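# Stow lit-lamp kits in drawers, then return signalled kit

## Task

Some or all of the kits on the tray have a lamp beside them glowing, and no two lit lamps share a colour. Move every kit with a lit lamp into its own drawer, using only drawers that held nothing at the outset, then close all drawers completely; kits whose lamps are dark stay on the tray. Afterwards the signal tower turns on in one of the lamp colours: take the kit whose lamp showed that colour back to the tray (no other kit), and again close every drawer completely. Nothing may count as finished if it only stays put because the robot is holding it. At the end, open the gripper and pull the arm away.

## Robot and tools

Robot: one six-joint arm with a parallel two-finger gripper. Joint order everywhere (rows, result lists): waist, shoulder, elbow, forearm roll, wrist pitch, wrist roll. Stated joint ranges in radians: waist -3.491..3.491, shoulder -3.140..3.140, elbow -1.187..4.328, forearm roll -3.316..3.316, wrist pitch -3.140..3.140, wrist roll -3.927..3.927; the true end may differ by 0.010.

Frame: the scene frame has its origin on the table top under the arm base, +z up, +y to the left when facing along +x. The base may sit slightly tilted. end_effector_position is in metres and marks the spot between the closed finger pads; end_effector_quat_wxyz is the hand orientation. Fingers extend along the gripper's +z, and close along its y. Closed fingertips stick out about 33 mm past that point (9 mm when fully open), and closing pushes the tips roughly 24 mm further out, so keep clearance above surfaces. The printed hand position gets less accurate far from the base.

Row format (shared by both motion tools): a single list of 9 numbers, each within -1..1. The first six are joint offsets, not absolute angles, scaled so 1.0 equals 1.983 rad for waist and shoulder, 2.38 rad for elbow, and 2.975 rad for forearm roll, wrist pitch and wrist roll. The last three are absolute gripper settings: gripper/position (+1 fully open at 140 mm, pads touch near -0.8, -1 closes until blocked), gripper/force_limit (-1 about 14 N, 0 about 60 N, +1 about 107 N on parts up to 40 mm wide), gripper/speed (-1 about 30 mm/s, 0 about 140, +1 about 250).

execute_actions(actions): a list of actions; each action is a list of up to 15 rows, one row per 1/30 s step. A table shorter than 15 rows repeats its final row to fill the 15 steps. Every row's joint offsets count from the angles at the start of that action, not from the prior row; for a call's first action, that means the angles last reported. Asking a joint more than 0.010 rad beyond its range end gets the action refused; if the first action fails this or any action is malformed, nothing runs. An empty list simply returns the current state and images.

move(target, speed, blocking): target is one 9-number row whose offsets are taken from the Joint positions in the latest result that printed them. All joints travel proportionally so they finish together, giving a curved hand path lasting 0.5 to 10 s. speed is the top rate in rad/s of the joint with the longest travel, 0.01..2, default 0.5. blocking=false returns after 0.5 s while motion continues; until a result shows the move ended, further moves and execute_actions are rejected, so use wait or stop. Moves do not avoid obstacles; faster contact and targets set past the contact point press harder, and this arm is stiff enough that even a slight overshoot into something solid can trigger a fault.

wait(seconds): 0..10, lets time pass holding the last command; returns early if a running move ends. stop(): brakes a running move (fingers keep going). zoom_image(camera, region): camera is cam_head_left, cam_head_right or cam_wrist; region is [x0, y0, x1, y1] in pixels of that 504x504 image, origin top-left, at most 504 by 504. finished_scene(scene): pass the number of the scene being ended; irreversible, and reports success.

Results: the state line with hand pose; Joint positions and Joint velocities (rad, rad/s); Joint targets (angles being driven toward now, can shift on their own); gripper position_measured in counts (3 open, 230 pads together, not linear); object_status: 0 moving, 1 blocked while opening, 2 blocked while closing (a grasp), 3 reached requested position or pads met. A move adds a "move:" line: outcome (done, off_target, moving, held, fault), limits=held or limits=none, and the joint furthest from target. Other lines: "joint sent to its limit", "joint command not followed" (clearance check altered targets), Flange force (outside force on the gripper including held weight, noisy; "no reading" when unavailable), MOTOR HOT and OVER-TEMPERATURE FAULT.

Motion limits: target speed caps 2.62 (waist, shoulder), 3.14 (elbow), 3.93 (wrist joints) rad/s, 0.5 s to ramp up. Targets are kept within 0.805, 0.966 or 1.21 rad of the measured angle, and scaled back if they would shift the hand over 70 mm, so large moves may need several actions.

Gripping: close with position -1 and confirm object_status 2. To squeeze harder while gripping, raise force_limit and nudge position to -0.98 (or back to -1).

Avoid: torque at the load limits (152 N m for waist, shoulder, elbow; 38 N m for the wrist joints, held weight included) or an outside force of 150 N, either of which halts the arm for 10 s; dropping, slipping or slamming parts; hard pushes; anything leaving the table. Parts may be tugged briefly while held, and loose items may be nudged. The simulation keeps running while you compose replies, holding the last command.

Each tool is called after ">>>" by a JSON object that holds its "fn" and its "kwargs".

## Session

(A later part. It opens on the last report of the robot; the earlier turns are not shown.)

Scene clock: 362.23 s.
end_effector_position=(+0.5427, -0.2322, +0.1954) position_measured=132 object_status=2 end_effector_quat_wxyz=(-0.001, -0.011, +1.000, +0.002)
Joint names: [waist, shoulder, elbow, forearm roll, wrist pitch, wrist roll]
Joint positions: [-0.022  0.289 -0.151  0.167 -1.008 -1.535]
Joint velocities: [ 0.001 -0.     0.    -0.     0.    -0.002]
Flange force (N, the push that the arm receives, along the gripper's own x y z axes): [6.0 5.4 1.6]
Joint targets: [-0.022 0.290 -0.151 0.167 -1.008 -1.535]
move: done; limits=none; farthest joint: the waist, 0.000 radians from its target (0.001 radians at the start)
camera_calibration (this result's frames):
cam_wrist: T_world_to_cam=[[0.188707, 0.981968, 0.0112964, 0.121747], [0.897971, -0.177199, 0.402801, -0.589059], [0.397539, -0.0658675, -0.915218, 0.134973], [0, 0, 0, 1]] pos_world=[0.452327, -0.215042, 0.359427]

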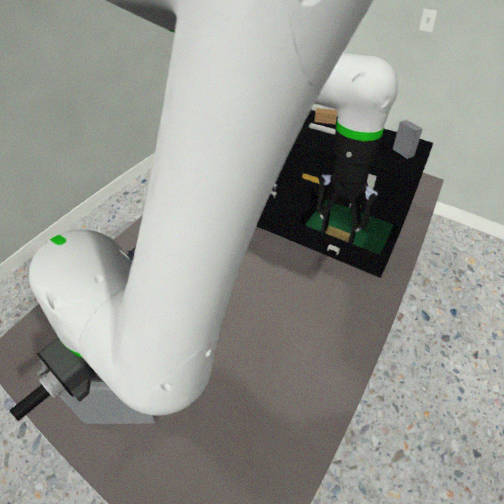

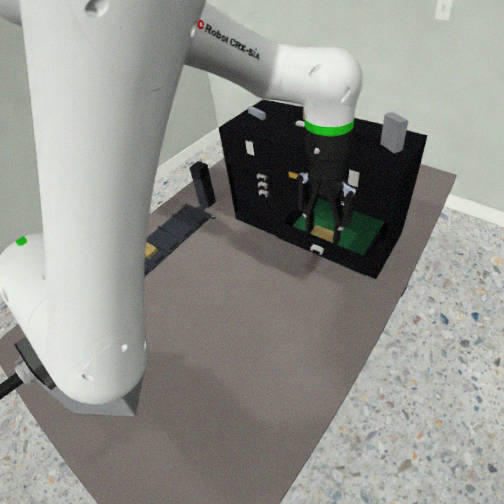

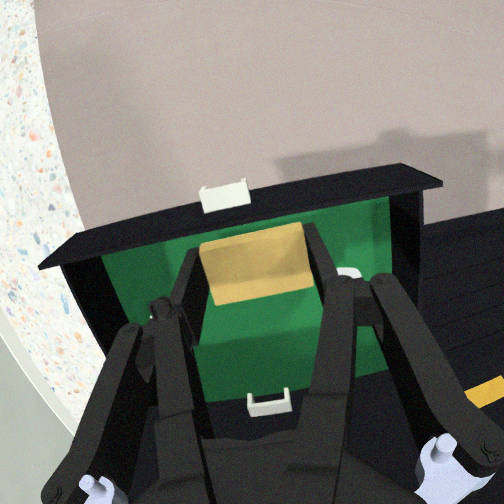

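>>> {"fn": "move", "kwargs": {"target": [-0.0004,0.0017,-0.0013,0.0001,0.0022,0,-1,-0.2,-0.5], "speed": 0.015}}

Scene clock: 364.73 s.
end_effector_position=(+0.5425, -0.2321, +0.1924) position_measured=132 object_status=2 end_effector_quat_wxyz=(-0.001, -0.011, +1.000, +0.002)
Joint names: [waist, shoulder, elbow, forearm roll, wrist pitch, wrist roll]
Joint positions: [-0.022  0.293 -0.155  0.167 -1.001 -1.535]
Joint velocities: [-0.     0.001 -0.    -0.001  0.     0.001]
Flange force (N, the push that the arm receives, along the gripper's own x y z axes): [6.8 5.8 1.8]
Joint targets: [-0.022 0.293 -0.155 0.167 -1.001 -1.535]
move: done; limits=none; farthest joint: the waist, 0.000 radians from its target (0.001 radians at the start)
camera_calibration (this result's frames):
cam_wrist: T_world_to_cam=[[0.188427, 0.982019, 0.0115343, 0.121812], [0.897998, -0.177036, 0.402813, -0.587659], [0.397612, -0.065543, -0.91521, 0.132394], [0, 0, 0, 1]] pos_world=[0.452122, -0.214981, 0.35648]

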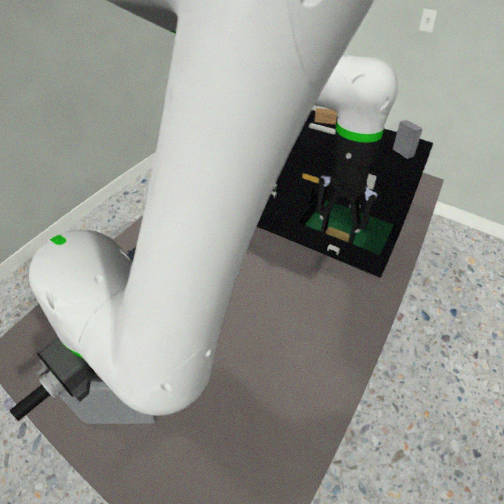

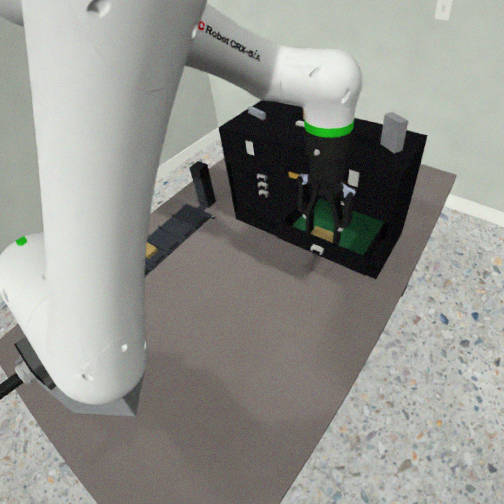

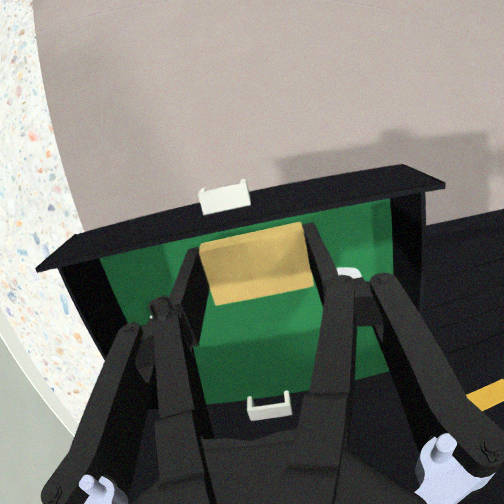

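>>> {"fn": "move", "kwargs": {"target": [-0.0004,0.0019,-0.0011,0.0001,0.0022,0,-1,-0.2,-0.5], "speed": 0.015}}

Scene clock: 367.00 s.
end_effector_position=(+0.5425, -0.2320, +0.1895) position_measured=132 object_status=2 end_effector_quat_wxyz=(-0.001, -0.011, +1.000, +0.002)
Joint names: [waist, shoulder, elbow, forearm roll, wrist pitch, wrist roll]
Joint positions: [-0.023  0.297 -0.157  0.167 -0.995 -1.535]
Joint velocities: [-0.002 -0.001 -0.    -0.001  0.     0.   ]
Flange force (N, the push that the arm receives, along the gripper's own x y z axes): [6.9 6.4 1.8]
Joint targets: [-0.023 0.297 -0.157 0.167 -0.995 -1.535]
move: done; limits=none; farthest joint: the waist, 0.000 radians from its target (0.000 radians at the start)
camera_calibration (this result's frames):
cam_wrist: T_world_to_cam=[[0.188158, 0.982068, 0.0117868, 0.121847], [0.89799, -0.176885, 0.402896, -0.586403], [0.397756, -0.0652236, -0.91517, 0.129669], [0, 0, 0, 1]] pos_world=[0.452081, -0.21493, 0.353492]

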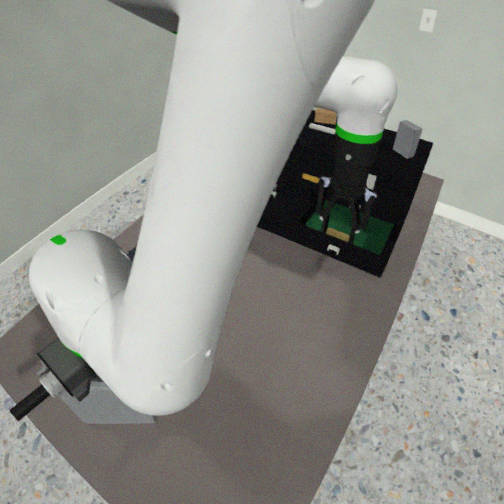

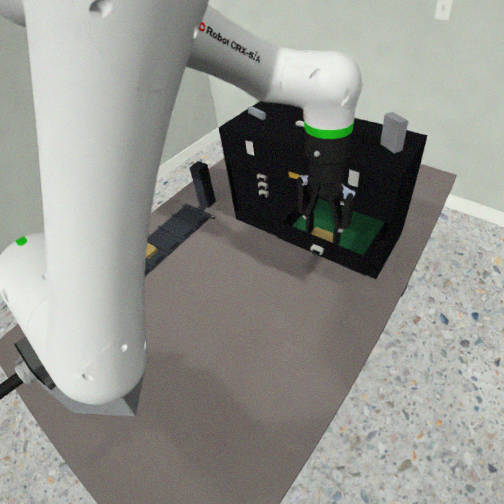

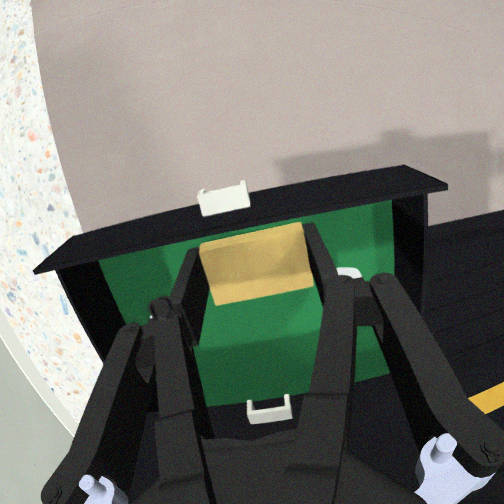

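>>> {"fn": "move", "kwargs": {"target": [-0.0004,0.0019,-0.0011,0.0001,0.0022,0,-1,-0.2,-0.5], "speed": 0.015}}

Scene clock: 369.03 s.
end_effector_position=(+0.5425, -0.2319, +0.1865) position_measured=132 object_status=2 end_effector_quat_wxyz=(-0.001, -0.012, +1.000, +0.002)
Joint names: [waist, shoulder, elbow, forearm roll, wrist pitch, wrist roll]
Joint positions: [-0.024  0.3   -0.16   0.167 -0.988 -1.535]
Joint velocities: [-0.    -0.001 -0.    -0.     0.    -0.   ]
Flange force (N, the push that the arm receives, along the gripper's own x y z axes): [7.5 6.0 2.1]
Joint targets: [-0.024 0.300 -0.160 0.167 -0.988 -1.535]
move: done; limits=none; farthest joint: the waist, 0.000 radians from its target (0.001 radians at the start)
camera_calibration (this result's frames):
cam_wrist: T_world_to_cam=[[0.18789, 0.982116, 0.012047, 0.121881], [0.897983, -0.176737, 0.402978, -0.585131], [0.397901, -0.0648975, -0.91513, 0.126955], [0, 0, 0, 1]] pos_world=[0.452022, -0.214877, 0.350508]

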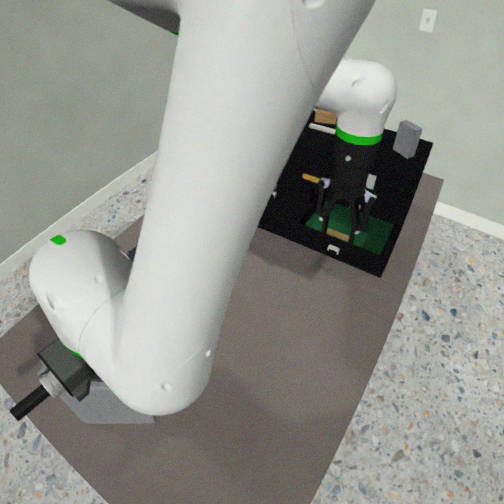

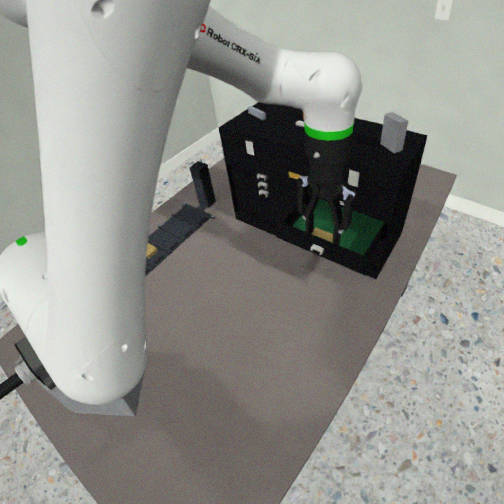

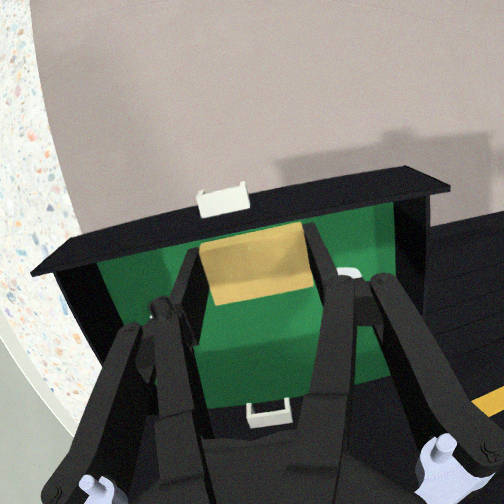

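>>> {"fn": "move", "kwargs": {"target": [-0.0004,0.0019,-0.0011,0.0001,0.0022,0,-1,-0.2,-0.5], "speed": 0.015}}

Scene clock: 371.07 s.
end_effector_position=(+0.5425, -0.2318, +0.1836) position_measured=132 object_status=2 end_effector_quat_wxyz=(-0.001, -0.012, +1.000, +0.002)
Joint names: [waist, shoulder, elbow, forearm roll, wrist pitch, wrist roll]
Joint positions: [-0.025  0.304 -0.162  0.168 -0.982 -1.535]
Joint velocities: [ 0.    -0.    -0.    -0.     0.    -0.002]
Flange force (N, the push that the arm receives, along the gripper's own x y z axes): [7.1 6.5 -24.8]
Joint targets: [-0.025 0.304 -0.162 0.168 -0.982 -1.535]
move: done; limits=none; farthest joint: the waist, 0.000 radians from its target (0.001 radians at the start)
camera_calibration (this result's frames):
cam_wrist: T_world_to_cam=[[0.187583, 0.982172, 0.0122603, 0.121969], [0.897921, -0.176525, 0.403207, -0.583924], [0.398183, -0.0646261, -0.915027, 0.124191], [0, 0, 0, 1]] pos_world=[0.451988, -0.214846, 0.347585]

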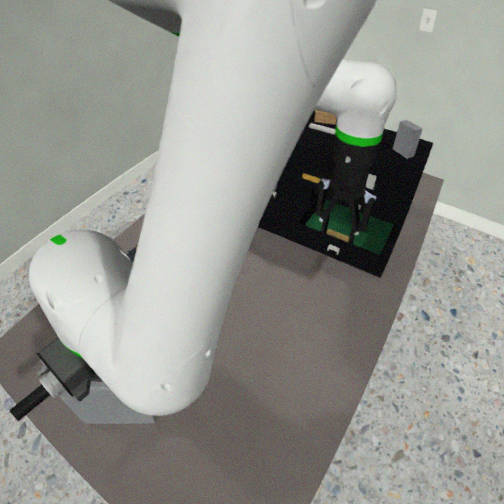

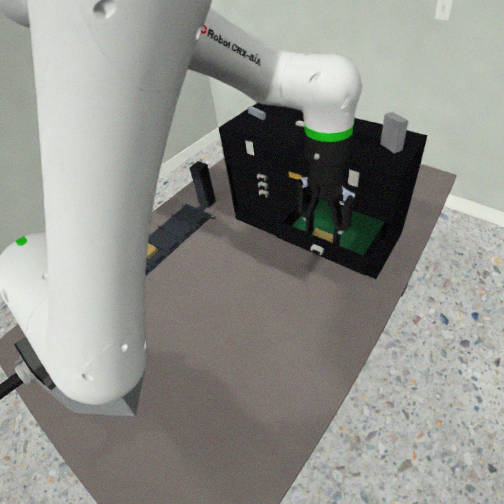

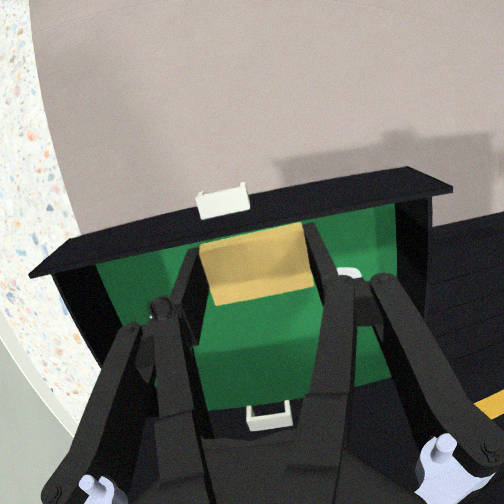

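>>> {"fn": "move", "kwargs": {"target": [0,0,0,0,0,0,0.3,-0.2,-0.5]}}

>>> {"fn": "move", "kwargs": {"target": [0.0192,-0.0595,0.066,-0.0044,-0.0934,0,0.3,-0.2,-0.5], "speed": 0.3}}

>>> {"fn": "move", "kwargs": {"target": [0,-0.19,-0.158,0,0,0,0.3,-0.2,-0.5]}}

>>> {"fn": "move", "kwargs": {"target": [-0.0832,0.0308,-0.2294,-0.0521,0.322,0.0387,-0.1,-0.4,-0.5]}}

Scene clock: 376.43 s.
end_effector_position=(+0.5425, -0.2318, +0.1836) position_measured=91 object_status=3 end_effector_quat_wxyz=(-0.001, -0.012, +1.000, +0.002)
Joint names: [waist, shoulder, elbow, forearm roll, wrist pitch, wrist roll]
Joint positions: [-0.025  0.304 -0.162  0.168 -0.982 -1.535]
Joint velocities: [-0.001 -0.001  0.     0.     0.     0.   ]
Flange force (N, the push that the arm receives, along the gripper's own x y z axes): [6.2 5.2 1.6]
Joint targets: [-0.025 0.304 -0.162 0.168 -0.982 -1.535]
move: done; limits=none; farthest joint: the waist, 0.000 radians from its target (0.000 radians at the start)
camera_calibration (this result's frames):
cam_wrist: T_world_to_cam=[[0.187612, 0.982167, 0.0122586, 0.121968], [0.897916, -0.176551, 0.403208, -0.58392], [0.398181, -0.0646395, -0.915026, 0.124184], [0, 0, 0, 1]] pos_world=[0.45198, -0.214858, 0.347578]

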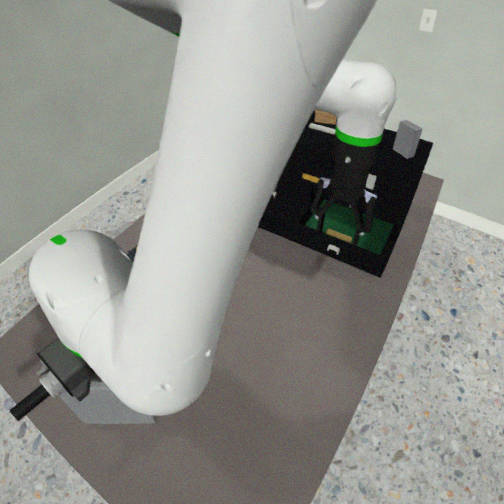

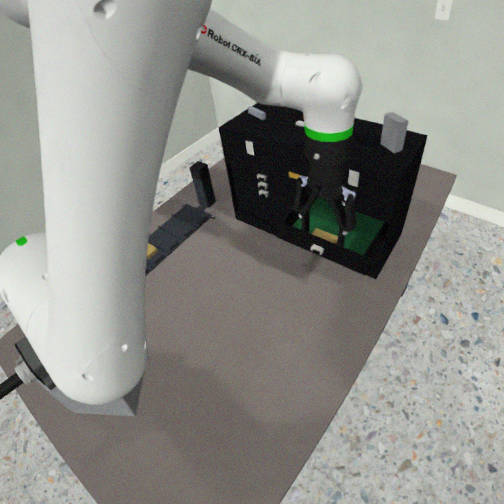

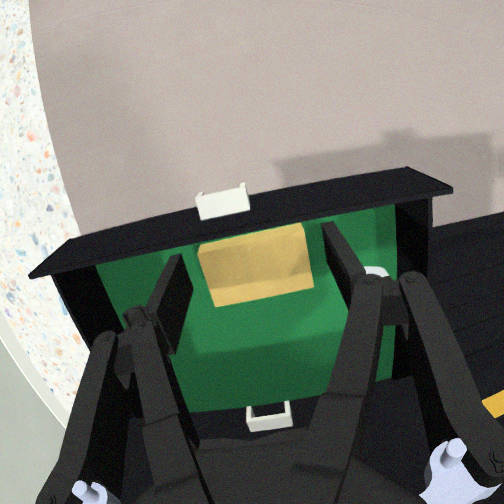

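Scene clock: 377.77 s.
end_effector_position=(+0.5483, -0.2325, +0.3088) position_measured=91 object_status=3 end_effector_quat_wxyz=(-0.001, -0.008, +1.000, +0.000)
Joint names: [waist, shoulder, elbow, forearm roll, wrist pitch, wrist roll]
Joint positions: [ 0.013  0.186 -0.005  0.155 -1.26  -1.535]
Joint velocities: [-0.    -0.001  0.001 -0.    -0.     0.   ]
Flange force (N, the push that the arm receives, along the gripper's own x y z axes): [7.7 6.8 3.2]
Joint targets: [0.013 0.186 -0.005 0.155 -1.260 -1.535]
move: done; limits=none; farthest joint: the waist, 0.000 radians from its target (0.038 radians at the start)
camera_calibration (this result's frames):
cam_wrist: T_world_to_cam=[[0.19536, 0.980689, 0.00912355, 0.116365], [0.896779, -0.182395, 0.403136, -0.640526], [0.397015, -0.0705749, -0.915095, 0.235717], [0, 0, 0, 1]] pos_world=[0.458094, -0.214311, 0.472861]

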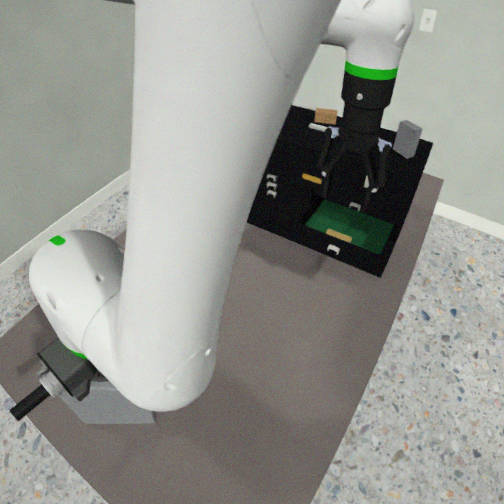

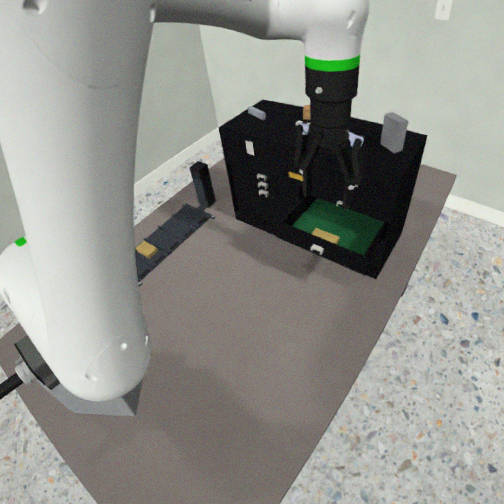

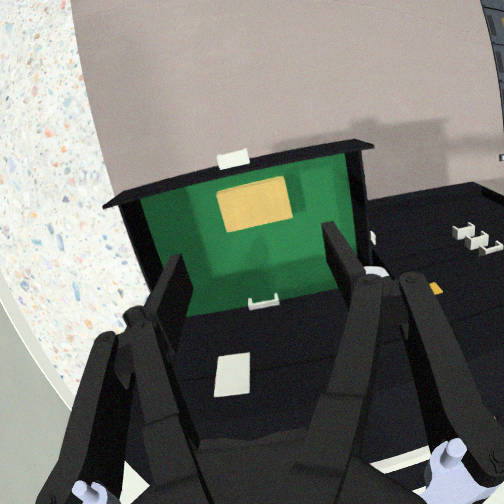

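Scene clock: 378.97 s.
end_effector_position=(+0.3965, -0.2249, +0.3279) position_measured=91 object_status=3 end_effector_quat_wxyz=(-0.001, -0.008, +1.000, +0.000)
Joint names: [waist, shoulder, elbow, forearm roll, wrist pitch, wrist roll]
Joint positions: [ 0.013 -0.191 -0.381  0.155 -1.26  -1.535]
Joint velocities: [-0.    -0.003 -0.001  0.     0.    -0.002]
Flange force (N, the push that the arm receives, along the gripper's own x y z axes): [5.0 7.4 3.1]
Joint targets: [0.013 -0.191 -0.381 0.155 -1.260 -1.535]
move: done; limits=none; farthest joint: the waist, 0.000 radians from its target (0.000 radians at the start)
camera_calibration (this result's frames):
cam_wrist: T_world_to_cam=[[0.195448, 0.980671, 0.00923119, 0.138338], [0.896454, -0.182465, 0.403827, -0.510746], [0.397706, -0.0706519, -0.914789, 0.313568], [0, 0, 0, 1]] pos_world=[0.306115, -0.206703, 0.491825]

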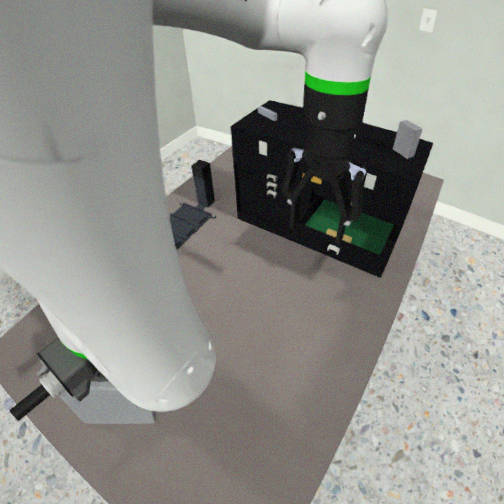

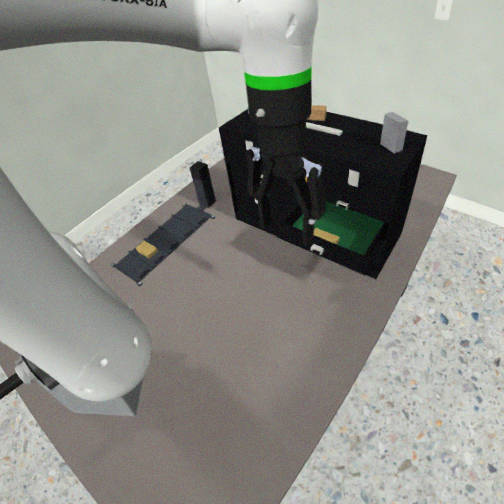

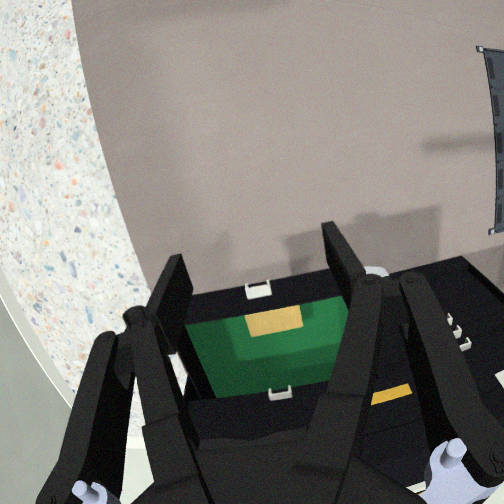

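Scene clock: 381.33 s.
end_effector_position=(+0.3618, -0.2065, +0.1212) position_measured=141 object_status=3 end_effector_quat_wxyz=(+0.169, +0.051, +0.984, +0.030)
Joint names: [waist, shoulder, elbow, forearm roll, wrist pitch, wrist roll]
Joint positions: [-0.152 -0.13  -0.927 -0.    -0.302 -1.42 ]
Joint velocities: [ 0.001 -0.    -0.    -0.001  0.     0.003]
Flange force (N, the push that the arm receives, along the gripper's own x y z axes): no reading
Joint targets: [-0.152 -0.130 -0.927 -0.000 -0.302 -1.420]
move: done; limits=none; farthest joint: the waist, 0.000 radians from its target (0.165 radians at the start)
camera_calibration (this result's frames):
cam_wrist: T_world_to_cam=[[0.282166, 0.947193, 0.15234, 0.0733705], [0.683044, -0.309851, 0.661395, -0.373166], [0.673672, -0.0825678, -0.734404, 0.0154088], [0, 0, 0, 1]] pos_world=[0.223805, -0.18385, 0.246949]

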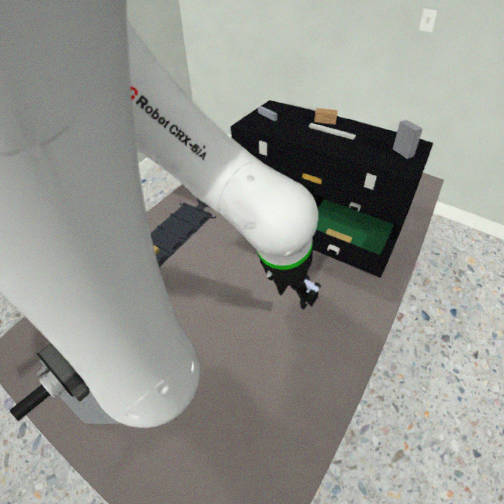

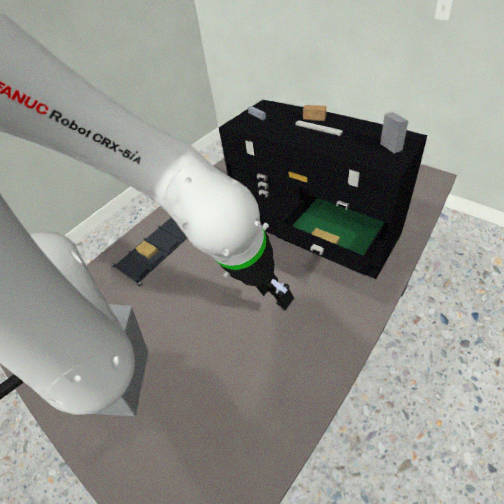

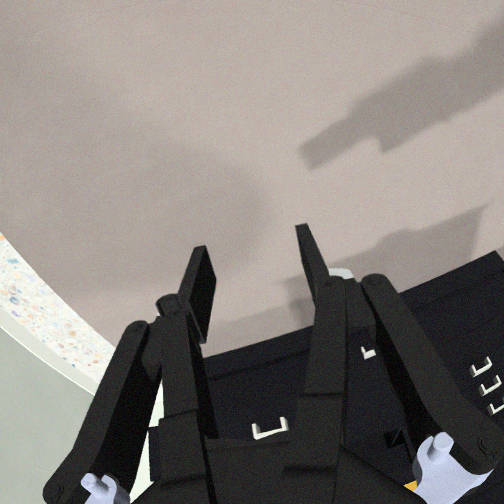

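>>> {"fn": "move", "kwargs": {"target": [0,0,0,0,0.1173,0,-0.1,-0.4,-0.7], "speed": 0.25}}

>>> {"fn": "move", "kwargs": {"target": [0,0,0,0,0,0,-1,-0.4,-0.7]}}

>>> {"fn": "move", "kwargs": {"target": [0.0141,0.0681,0.0613,0,-0.0037,0,-1,-0.4,-0.7], "speed": 0.12}}

>>> {"fn": "move", "kwargs": {"target": [0.0126,0.065,0.0697,0,-0.0124,0,-1,-0.4,-0.7], "speed": 0.1}}

>>> {"fn": "move", "kwargs": {"target": [0,0,0,0,0,0,-0.1,-0.4,-0.7]}}

>>> {"fn": "move", "kwargs": {"target": [-0.0267,-0.133,-0.131,0,0.016,0,-0.1,-0.4,-0.7], "speed": 0.3}}

>>> {"fn": "wait", "kwargs": {"seconds": 6}}

Scene clock: 388.30 s.
end_effector_position=(+0.4659, -0.2389, +0.1798) position_measured=141 object_status=3 end_effector_quat_wxyz=(+0.334, +0.060, +0.941, -0.005)
Joint names: [waist, shoulder, elbow, forearm roll, wrist pitch, wrist roll]
Joint positions: [-0.152 -0.13  -0.927 -0.     0.047 -1.42 ]
Joint velocities: [-0.001  0.001 -0.    -0.     0.001 -0.   ]
Flange force (N, the push that the arm receives, along the gripper's own x y z axes): no reading
Joint targets: [-0.152 -0.130 -0.927 -0.000 0.047 -1.420]
move: done; limits=none; farthest joint: the waist, 0.000 radians from its target (0.000 radians at the start)
camera_calibration (this result's frames):
cam_wrist: T_world_to_cam=[[0.269307, 0.948042, 0.169379, 0.0688935], [0.409614, -0.271934, 0.870786, -0.394214], [0.871602, -0.165129, -0.461565, -0.175314], [0, 0, 0, 1]] pos_world=[0.295727, -0.201464, 0.250688]

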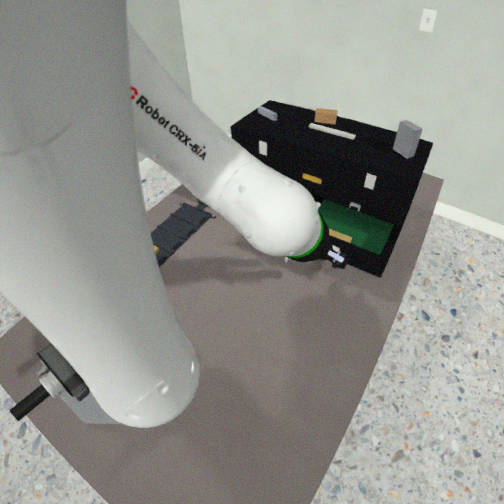

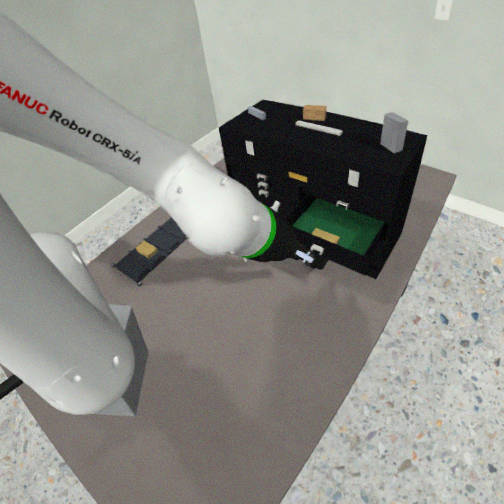

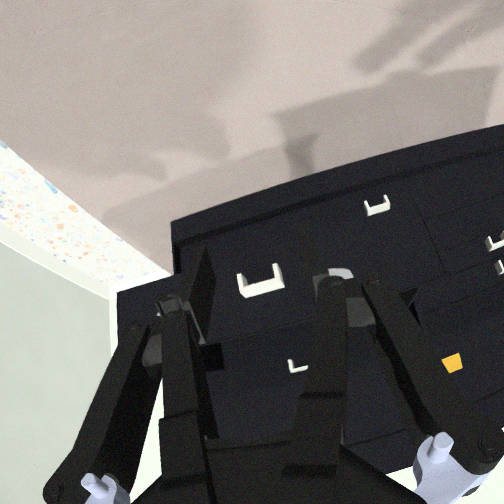

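Scene clock: 389.20 s.
end_effector_position=(+0.4659, -0.2387, +0.1797) position_measured=209 object_status=2 end_effector_quat_wxyz=(+0.334, +0.059, +0.941, -0.005)
Joint names: [waist, shoulder, elbow, forearm roll, wrist pitch, wrist roll]
Joint positions: [-0.151 -0.13  -0.927 -0.     0.047 -1.42 ]
Joint velocities: [ 0.    -0.001  0.    -0.     0.001  0.001]
Flange force (N, the push that the arm receives, along the gripper's own x y z axes): no reading
Joint targets: [-0.152 -0.130 -0.927 -0.000 0.047 -1.420]
move: done; limits=none; farthest joint: the waist, 0.001 radians from its target (0.000 radians at the start)
camera_calibration (this result's frames):
cam_wrist: T_world_to_cam=[[0.268899, 0.948154, 0.169401, 0.0689075], [0.40985, -0.2718, 0.870717, -0.394206], [0.871617, -0.164706, -0.461688, -0.175229], [0, 0, 0, 1]] pos_world=[0.295768, -0.201342, 0.250668]

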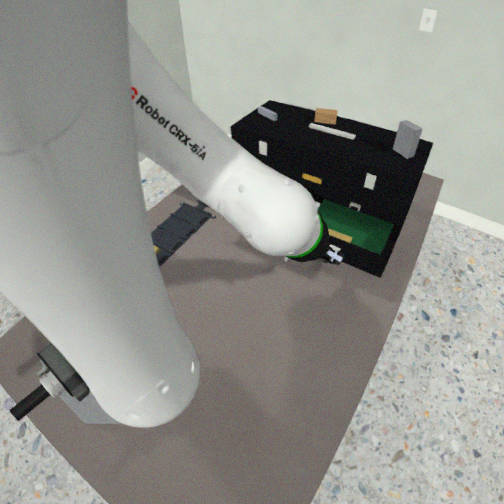

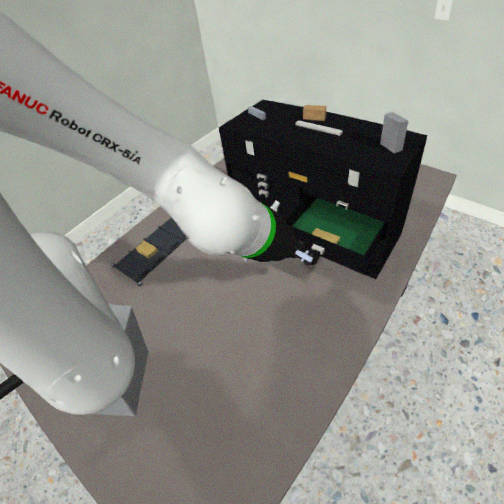

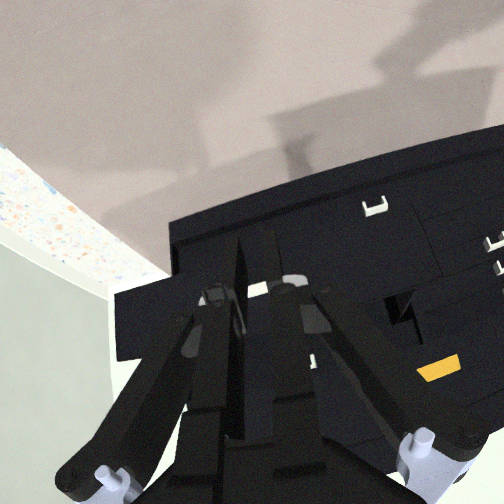

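Scene clock: 390.77 s.
end_effector_position=(+0.5301, -0.2374, +0.1792) position_measured=214 object_status=0 end_effector_quat_wxyz=(+0.336, +0.047, +0.941, +0.002)
Joint names: [waist, shoulder, elbow, forearm roll, wrist pitch, wrist roll]
Joint positions: [-0.123  0.006 -0.781 -0.     0.036 -1.42 ]
Joint velocities: [-0.002  0.001  0.    -0.    -0.     0.002]
Flange force (N, the push that the arm receives, along the gripper's own x y z axes): no reading
Joint targets: [-0.123 0.006 -0.781 -0.000 0.036 -1.420]
move: done; limits=none; farthest joint: the waist, 0.000 radians from its target (0.028 radians at the start)
camera_calibration (this result's frames):
cam_wrist: T_world_to_cam=[[0.242063, 0.954611, 0.173563, 0.0655305], [0.413603, -0.263338, 0.871542, -0.419817], [0.877689, -0.139182, -0.458574, -0.228979], [0, 0, 0, 1]] pos_world=[0.358747, -0.20498, 0.249511]

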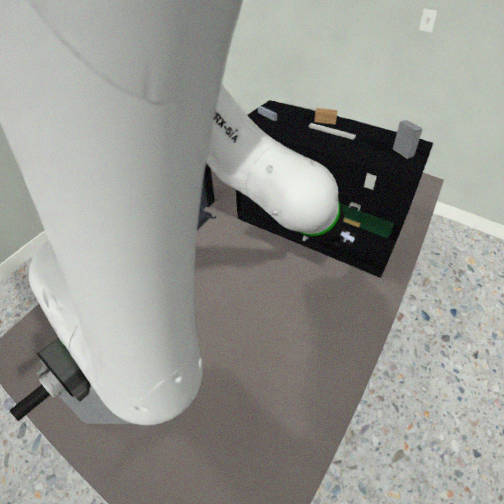

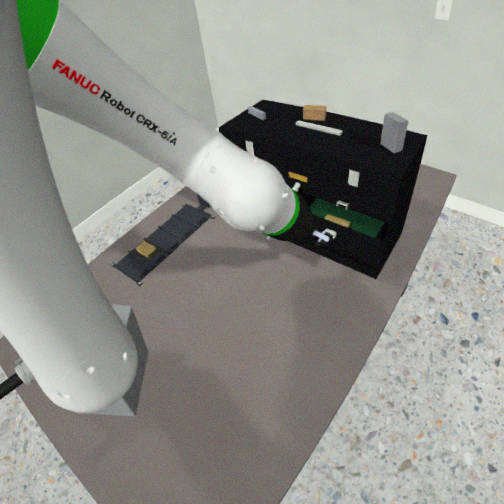

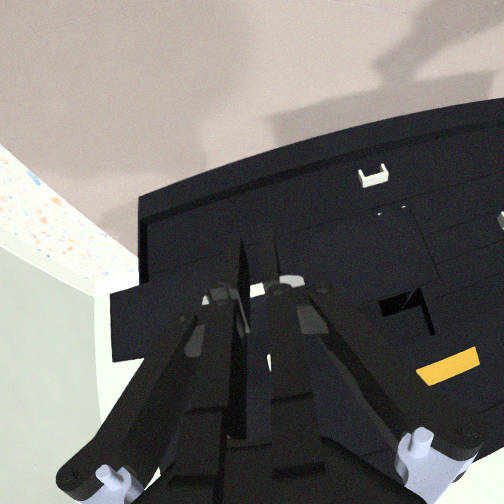

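Scene clock: 392.73 s.
end_effector_position=(+0.5991, -0.2355, +0.1792) position_measured=221 object_status=0 end_effector_quat_wxyz=(+0.338, +0.036, +0.940, +0.007)
Joint names: [waist, shoulder, elbow, forearm roll, wrist pitch, wrist roll]
Joint positions: [-0.098  0.134 -0.616 -0.    -0.001 -1.42 ]
Joint velocities: [ 0.001  0.     0.001 -0.001 -0.     0.001]
Flange force (N, the push that the arm receives, along the gripper's own x y z axes): no reading
Joint targets: [-0.098 0.134 -0.615 -0.000 -0.001 -1.420]
move: done; limits=none; farthest joint: the waist, 0.000 radians from its target (0.025 radians at the start)
camera_calibration (this result's frames):
cam_wrist: T_world_to_cam=[[0.217928, 0.959742, 0.177209, 0.0620384], [0.416702, -0.255691, 0.872342, -0.448056], [0.882534, -0.116265, -0.455649, -0.287263], [0, 0, 0, 1]] pos_world=[0.426706, -0.207504, 0.248974]

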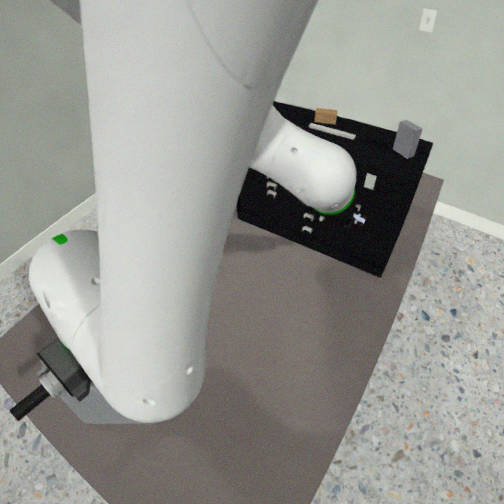

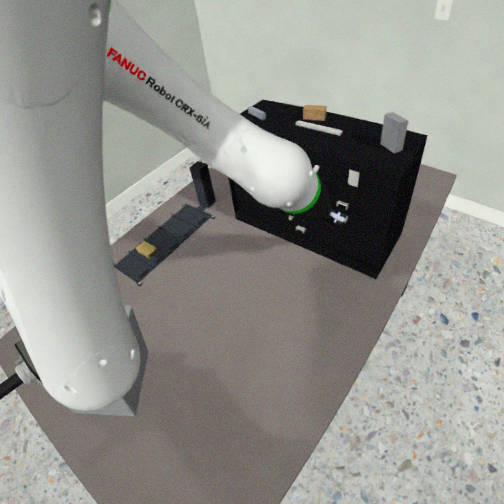

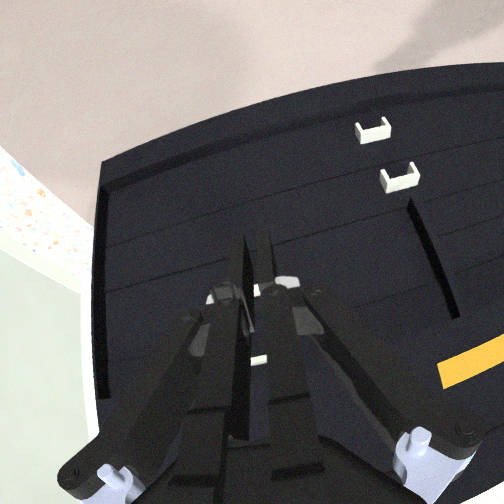

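Scene clock: 393.73 s.
end_effector_position=(+0.5991, -0.2355, +0.1792) position_measured=141 object_status=0 end_effector_quat_wxyz=(+0.338, +0.036, +0.940, +0.007)
Joint names: [waist, shoulder, elbow, forearm roll, wrist pitch, wrist roll]
Joint positions: [-0.098  0.134 -0.616 -0.    -0.001 -1.42 ]
Joint velocities: [-0.    -0.003 -0.    -0.    -0.     0.001]
Flange force (N, the push that the arm receives, along the gripper's own x y z axes): no reading
Joint targets: [-0.098 0.134 -0.616 -0.000 -0.001 -1.420]
move: done; limits=none; farthest joint: the waist, 0.000 radians from its target (0.000 radians at the start)
camera_calibration (this result's frames):
cam_wrist: T_world_to_cam=[[0.217939, 0.959739, 0.17721, 0.0620357], [0.416695, -0.255697, 0.872344, -0.448058], [0.882535, -0.116275, -0.455644, -0.28727], [0, 0, 0, 1]] pos_world=[0.426709, -0.207508, 0.248974]

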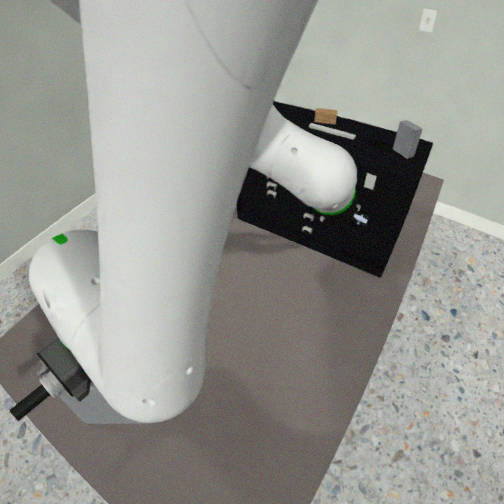

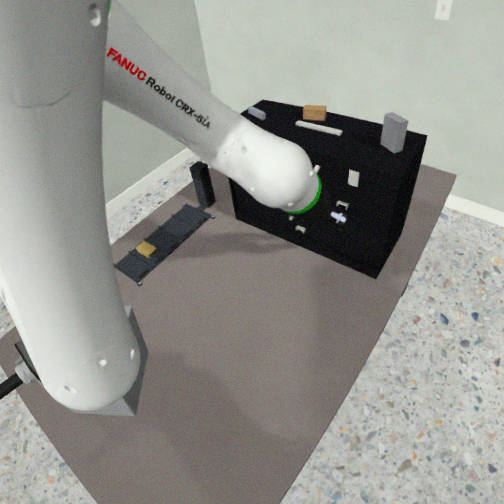

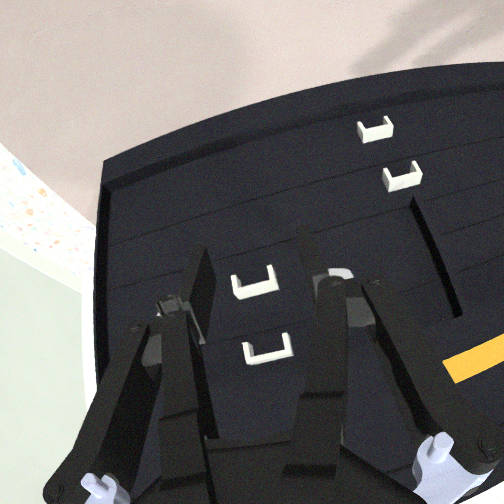

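Scene clock: 395.17 s.
end_effector_position=(+0.4657, -0.2386, +0.1795) position_measured=141 object_status=3 end_effector_quat_wxyz=(+0.334, +0.059, +0.941, -0.005)
Joint names: [waist, shoulder, elbow, forearm roll, wrist pitch, wrist roll]
Joint positions: [-0.151 -0.129 -0.927 -0.     0.047 -1.42 ]
Joint velocities: [-0.     0.002 -0.001 -0.     0.     0.002]
Flange force (N, the push that the arm receives, along the gripper's own x y z axes): no reading
Joint targets: [-0.151 -0.129 -0.927 -0.000 0.047 -1.420]
move: done; limits=none; farthest joint: the waist, 0.000 radians from its target (0.053 radians at the start)
camera_calibration (this result's frames):
cam_wrist: T_world_to_cam=[[0.268921, 0.948158, 0.169346, 0.0689376], [0.410463, -0.271876, 0.870404, -0.394157], [0.871322, -0.16456, -0.462297, -0.174864], [0, 0, 0, 1]] pos_world=[0.295611, -0.201301, 0.250563]

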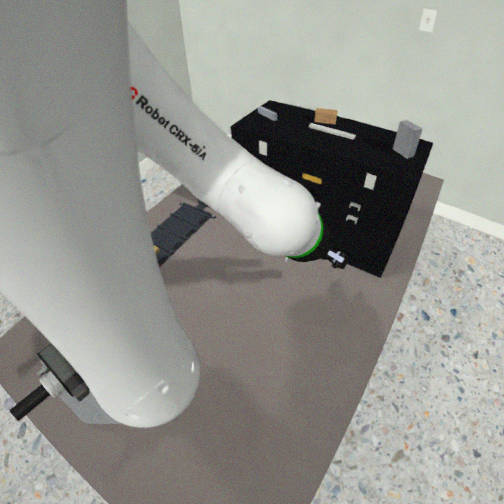

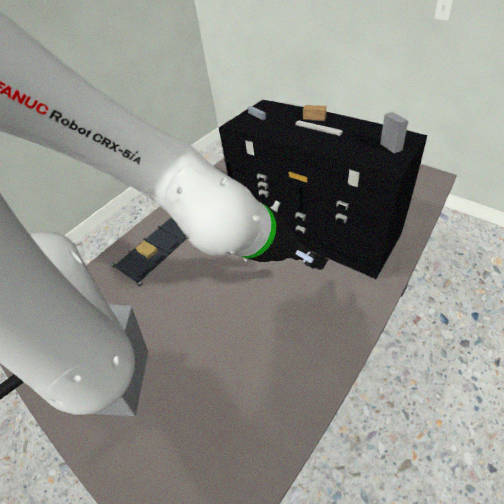

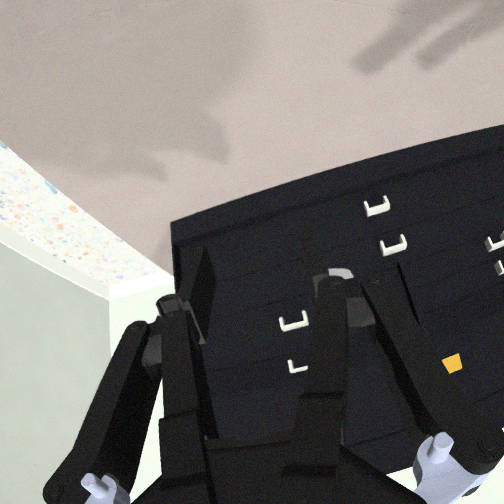

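Scene clock: 401.17 s.
end_effector_position=(+0.4657, -0.2386, +0.1795) position_measured=141 object_status=3 end_effector_quat_wxyz=(+0.334, +0.059, +0.941, -0.005)
Joint names: [waist, shoulder, elbow, forearm roll, wrist pitch, wrist roll]
Joint positions: [-0.151 -0.129 -0.927 -0.     0.047 -1.42 ]
Joint velocities: [-0.     0.     0.     0.     0.     0.001]
Flange force (N, the push that the arm receives, along the gripper's own x y z axes): no reading
Joint targets: [-0.151 -0.129 -0.927 -0.000 0.047 -1.420]
wait: 6.00 s; at rest by 0.17 s
camera_calibration (this result's frames):
cam_wrist: T_world_to_cam=[[0.268965, 0.948141, 0.169369, 0.0689167], [0.410466, -0.271919, 0.870389, -0.394141], [0.871307, -0.164584, -0.462316, -0.174836], [0, 0, 0, 1]] pos_world=[0.295581, -0.201293, 0.250555]

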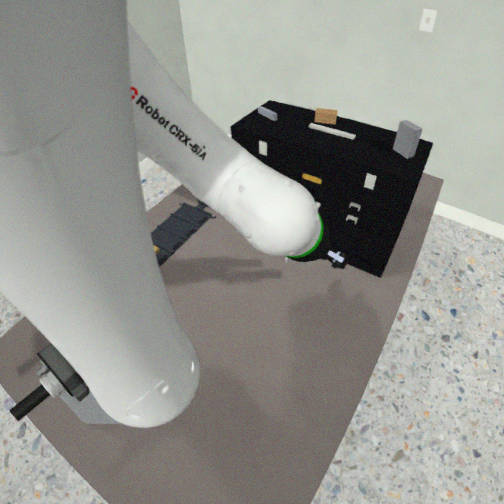

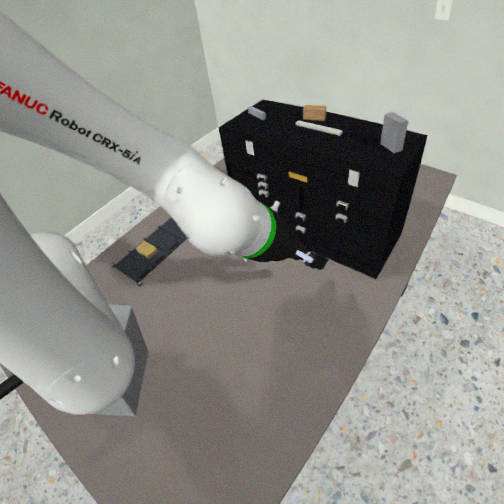

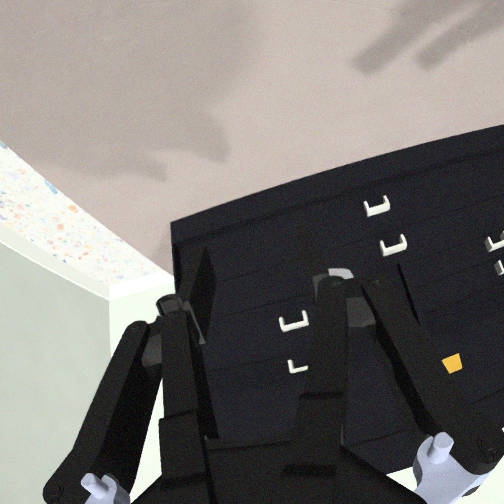

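Tower hidden; rotate waist away.

>>> {"fn": "move", "kwargs": {"target": [-0.15,0,0,0,0,0,-0.1,-0.4,-0.7]}}

Scene clock: 403.53 s.
end_effector_position=(+0.3745, -0.3641, +0.1704) position_measured=141 object_status=3 end_effector_quat_wxyz=(+0.309, +0.190, +0.929, -0.071)
Joint names: [waist, shoulder, elbow, forearm roll, wrist pitch, wrist roll]
Joint positions: [-0.449 -0.129 -0.927 -0.     0.047 -1.42 ]
Joint velocities: [ 0.001  0.    -0.    -0.001  0.     0.001]
Flange force (N, the push that the arm receives, along the gripper's own x y z axes): no reading
Joint targets: [-0.449 -0.129 -0.927 -0.000 0.047 -1.420]
move: done; limits=none; farthest joint: the waist, 0.000 radians from its target (0.297 radians at the start)
camera_calibration (this result's frames):
cam_wrist: T_world_to_cam=[[0.537751, 0.834528, 0.119941, 0.0803117], [0.358431, -0.355055, 0.863402, -0.392526], [0.763119, -0.421305, -0.490052, -0.168433], [0, 0, 0, 1]] pos_world=[0.22604, -0.277352, 0.246734]

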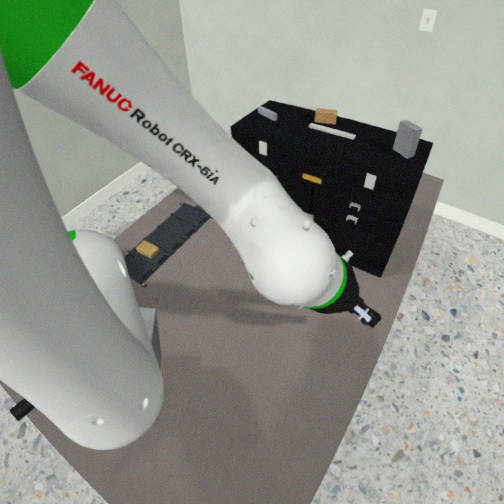

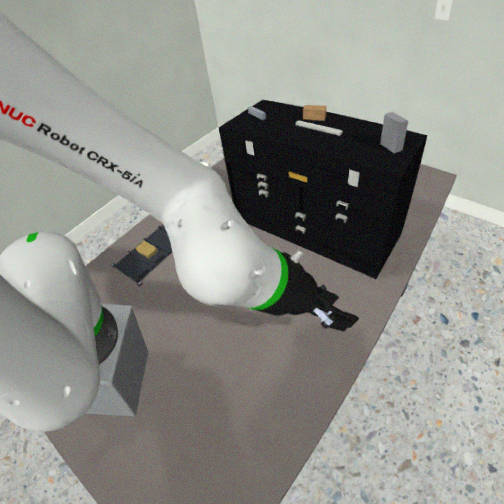

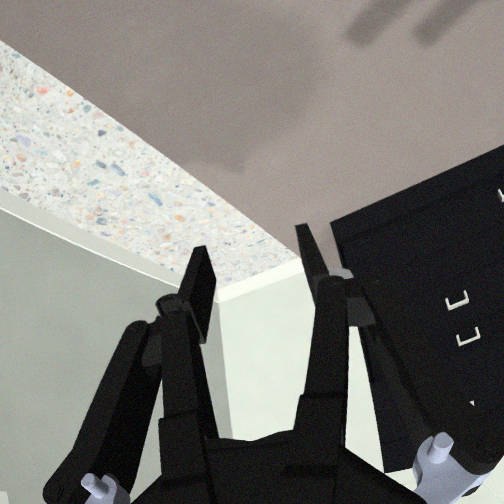

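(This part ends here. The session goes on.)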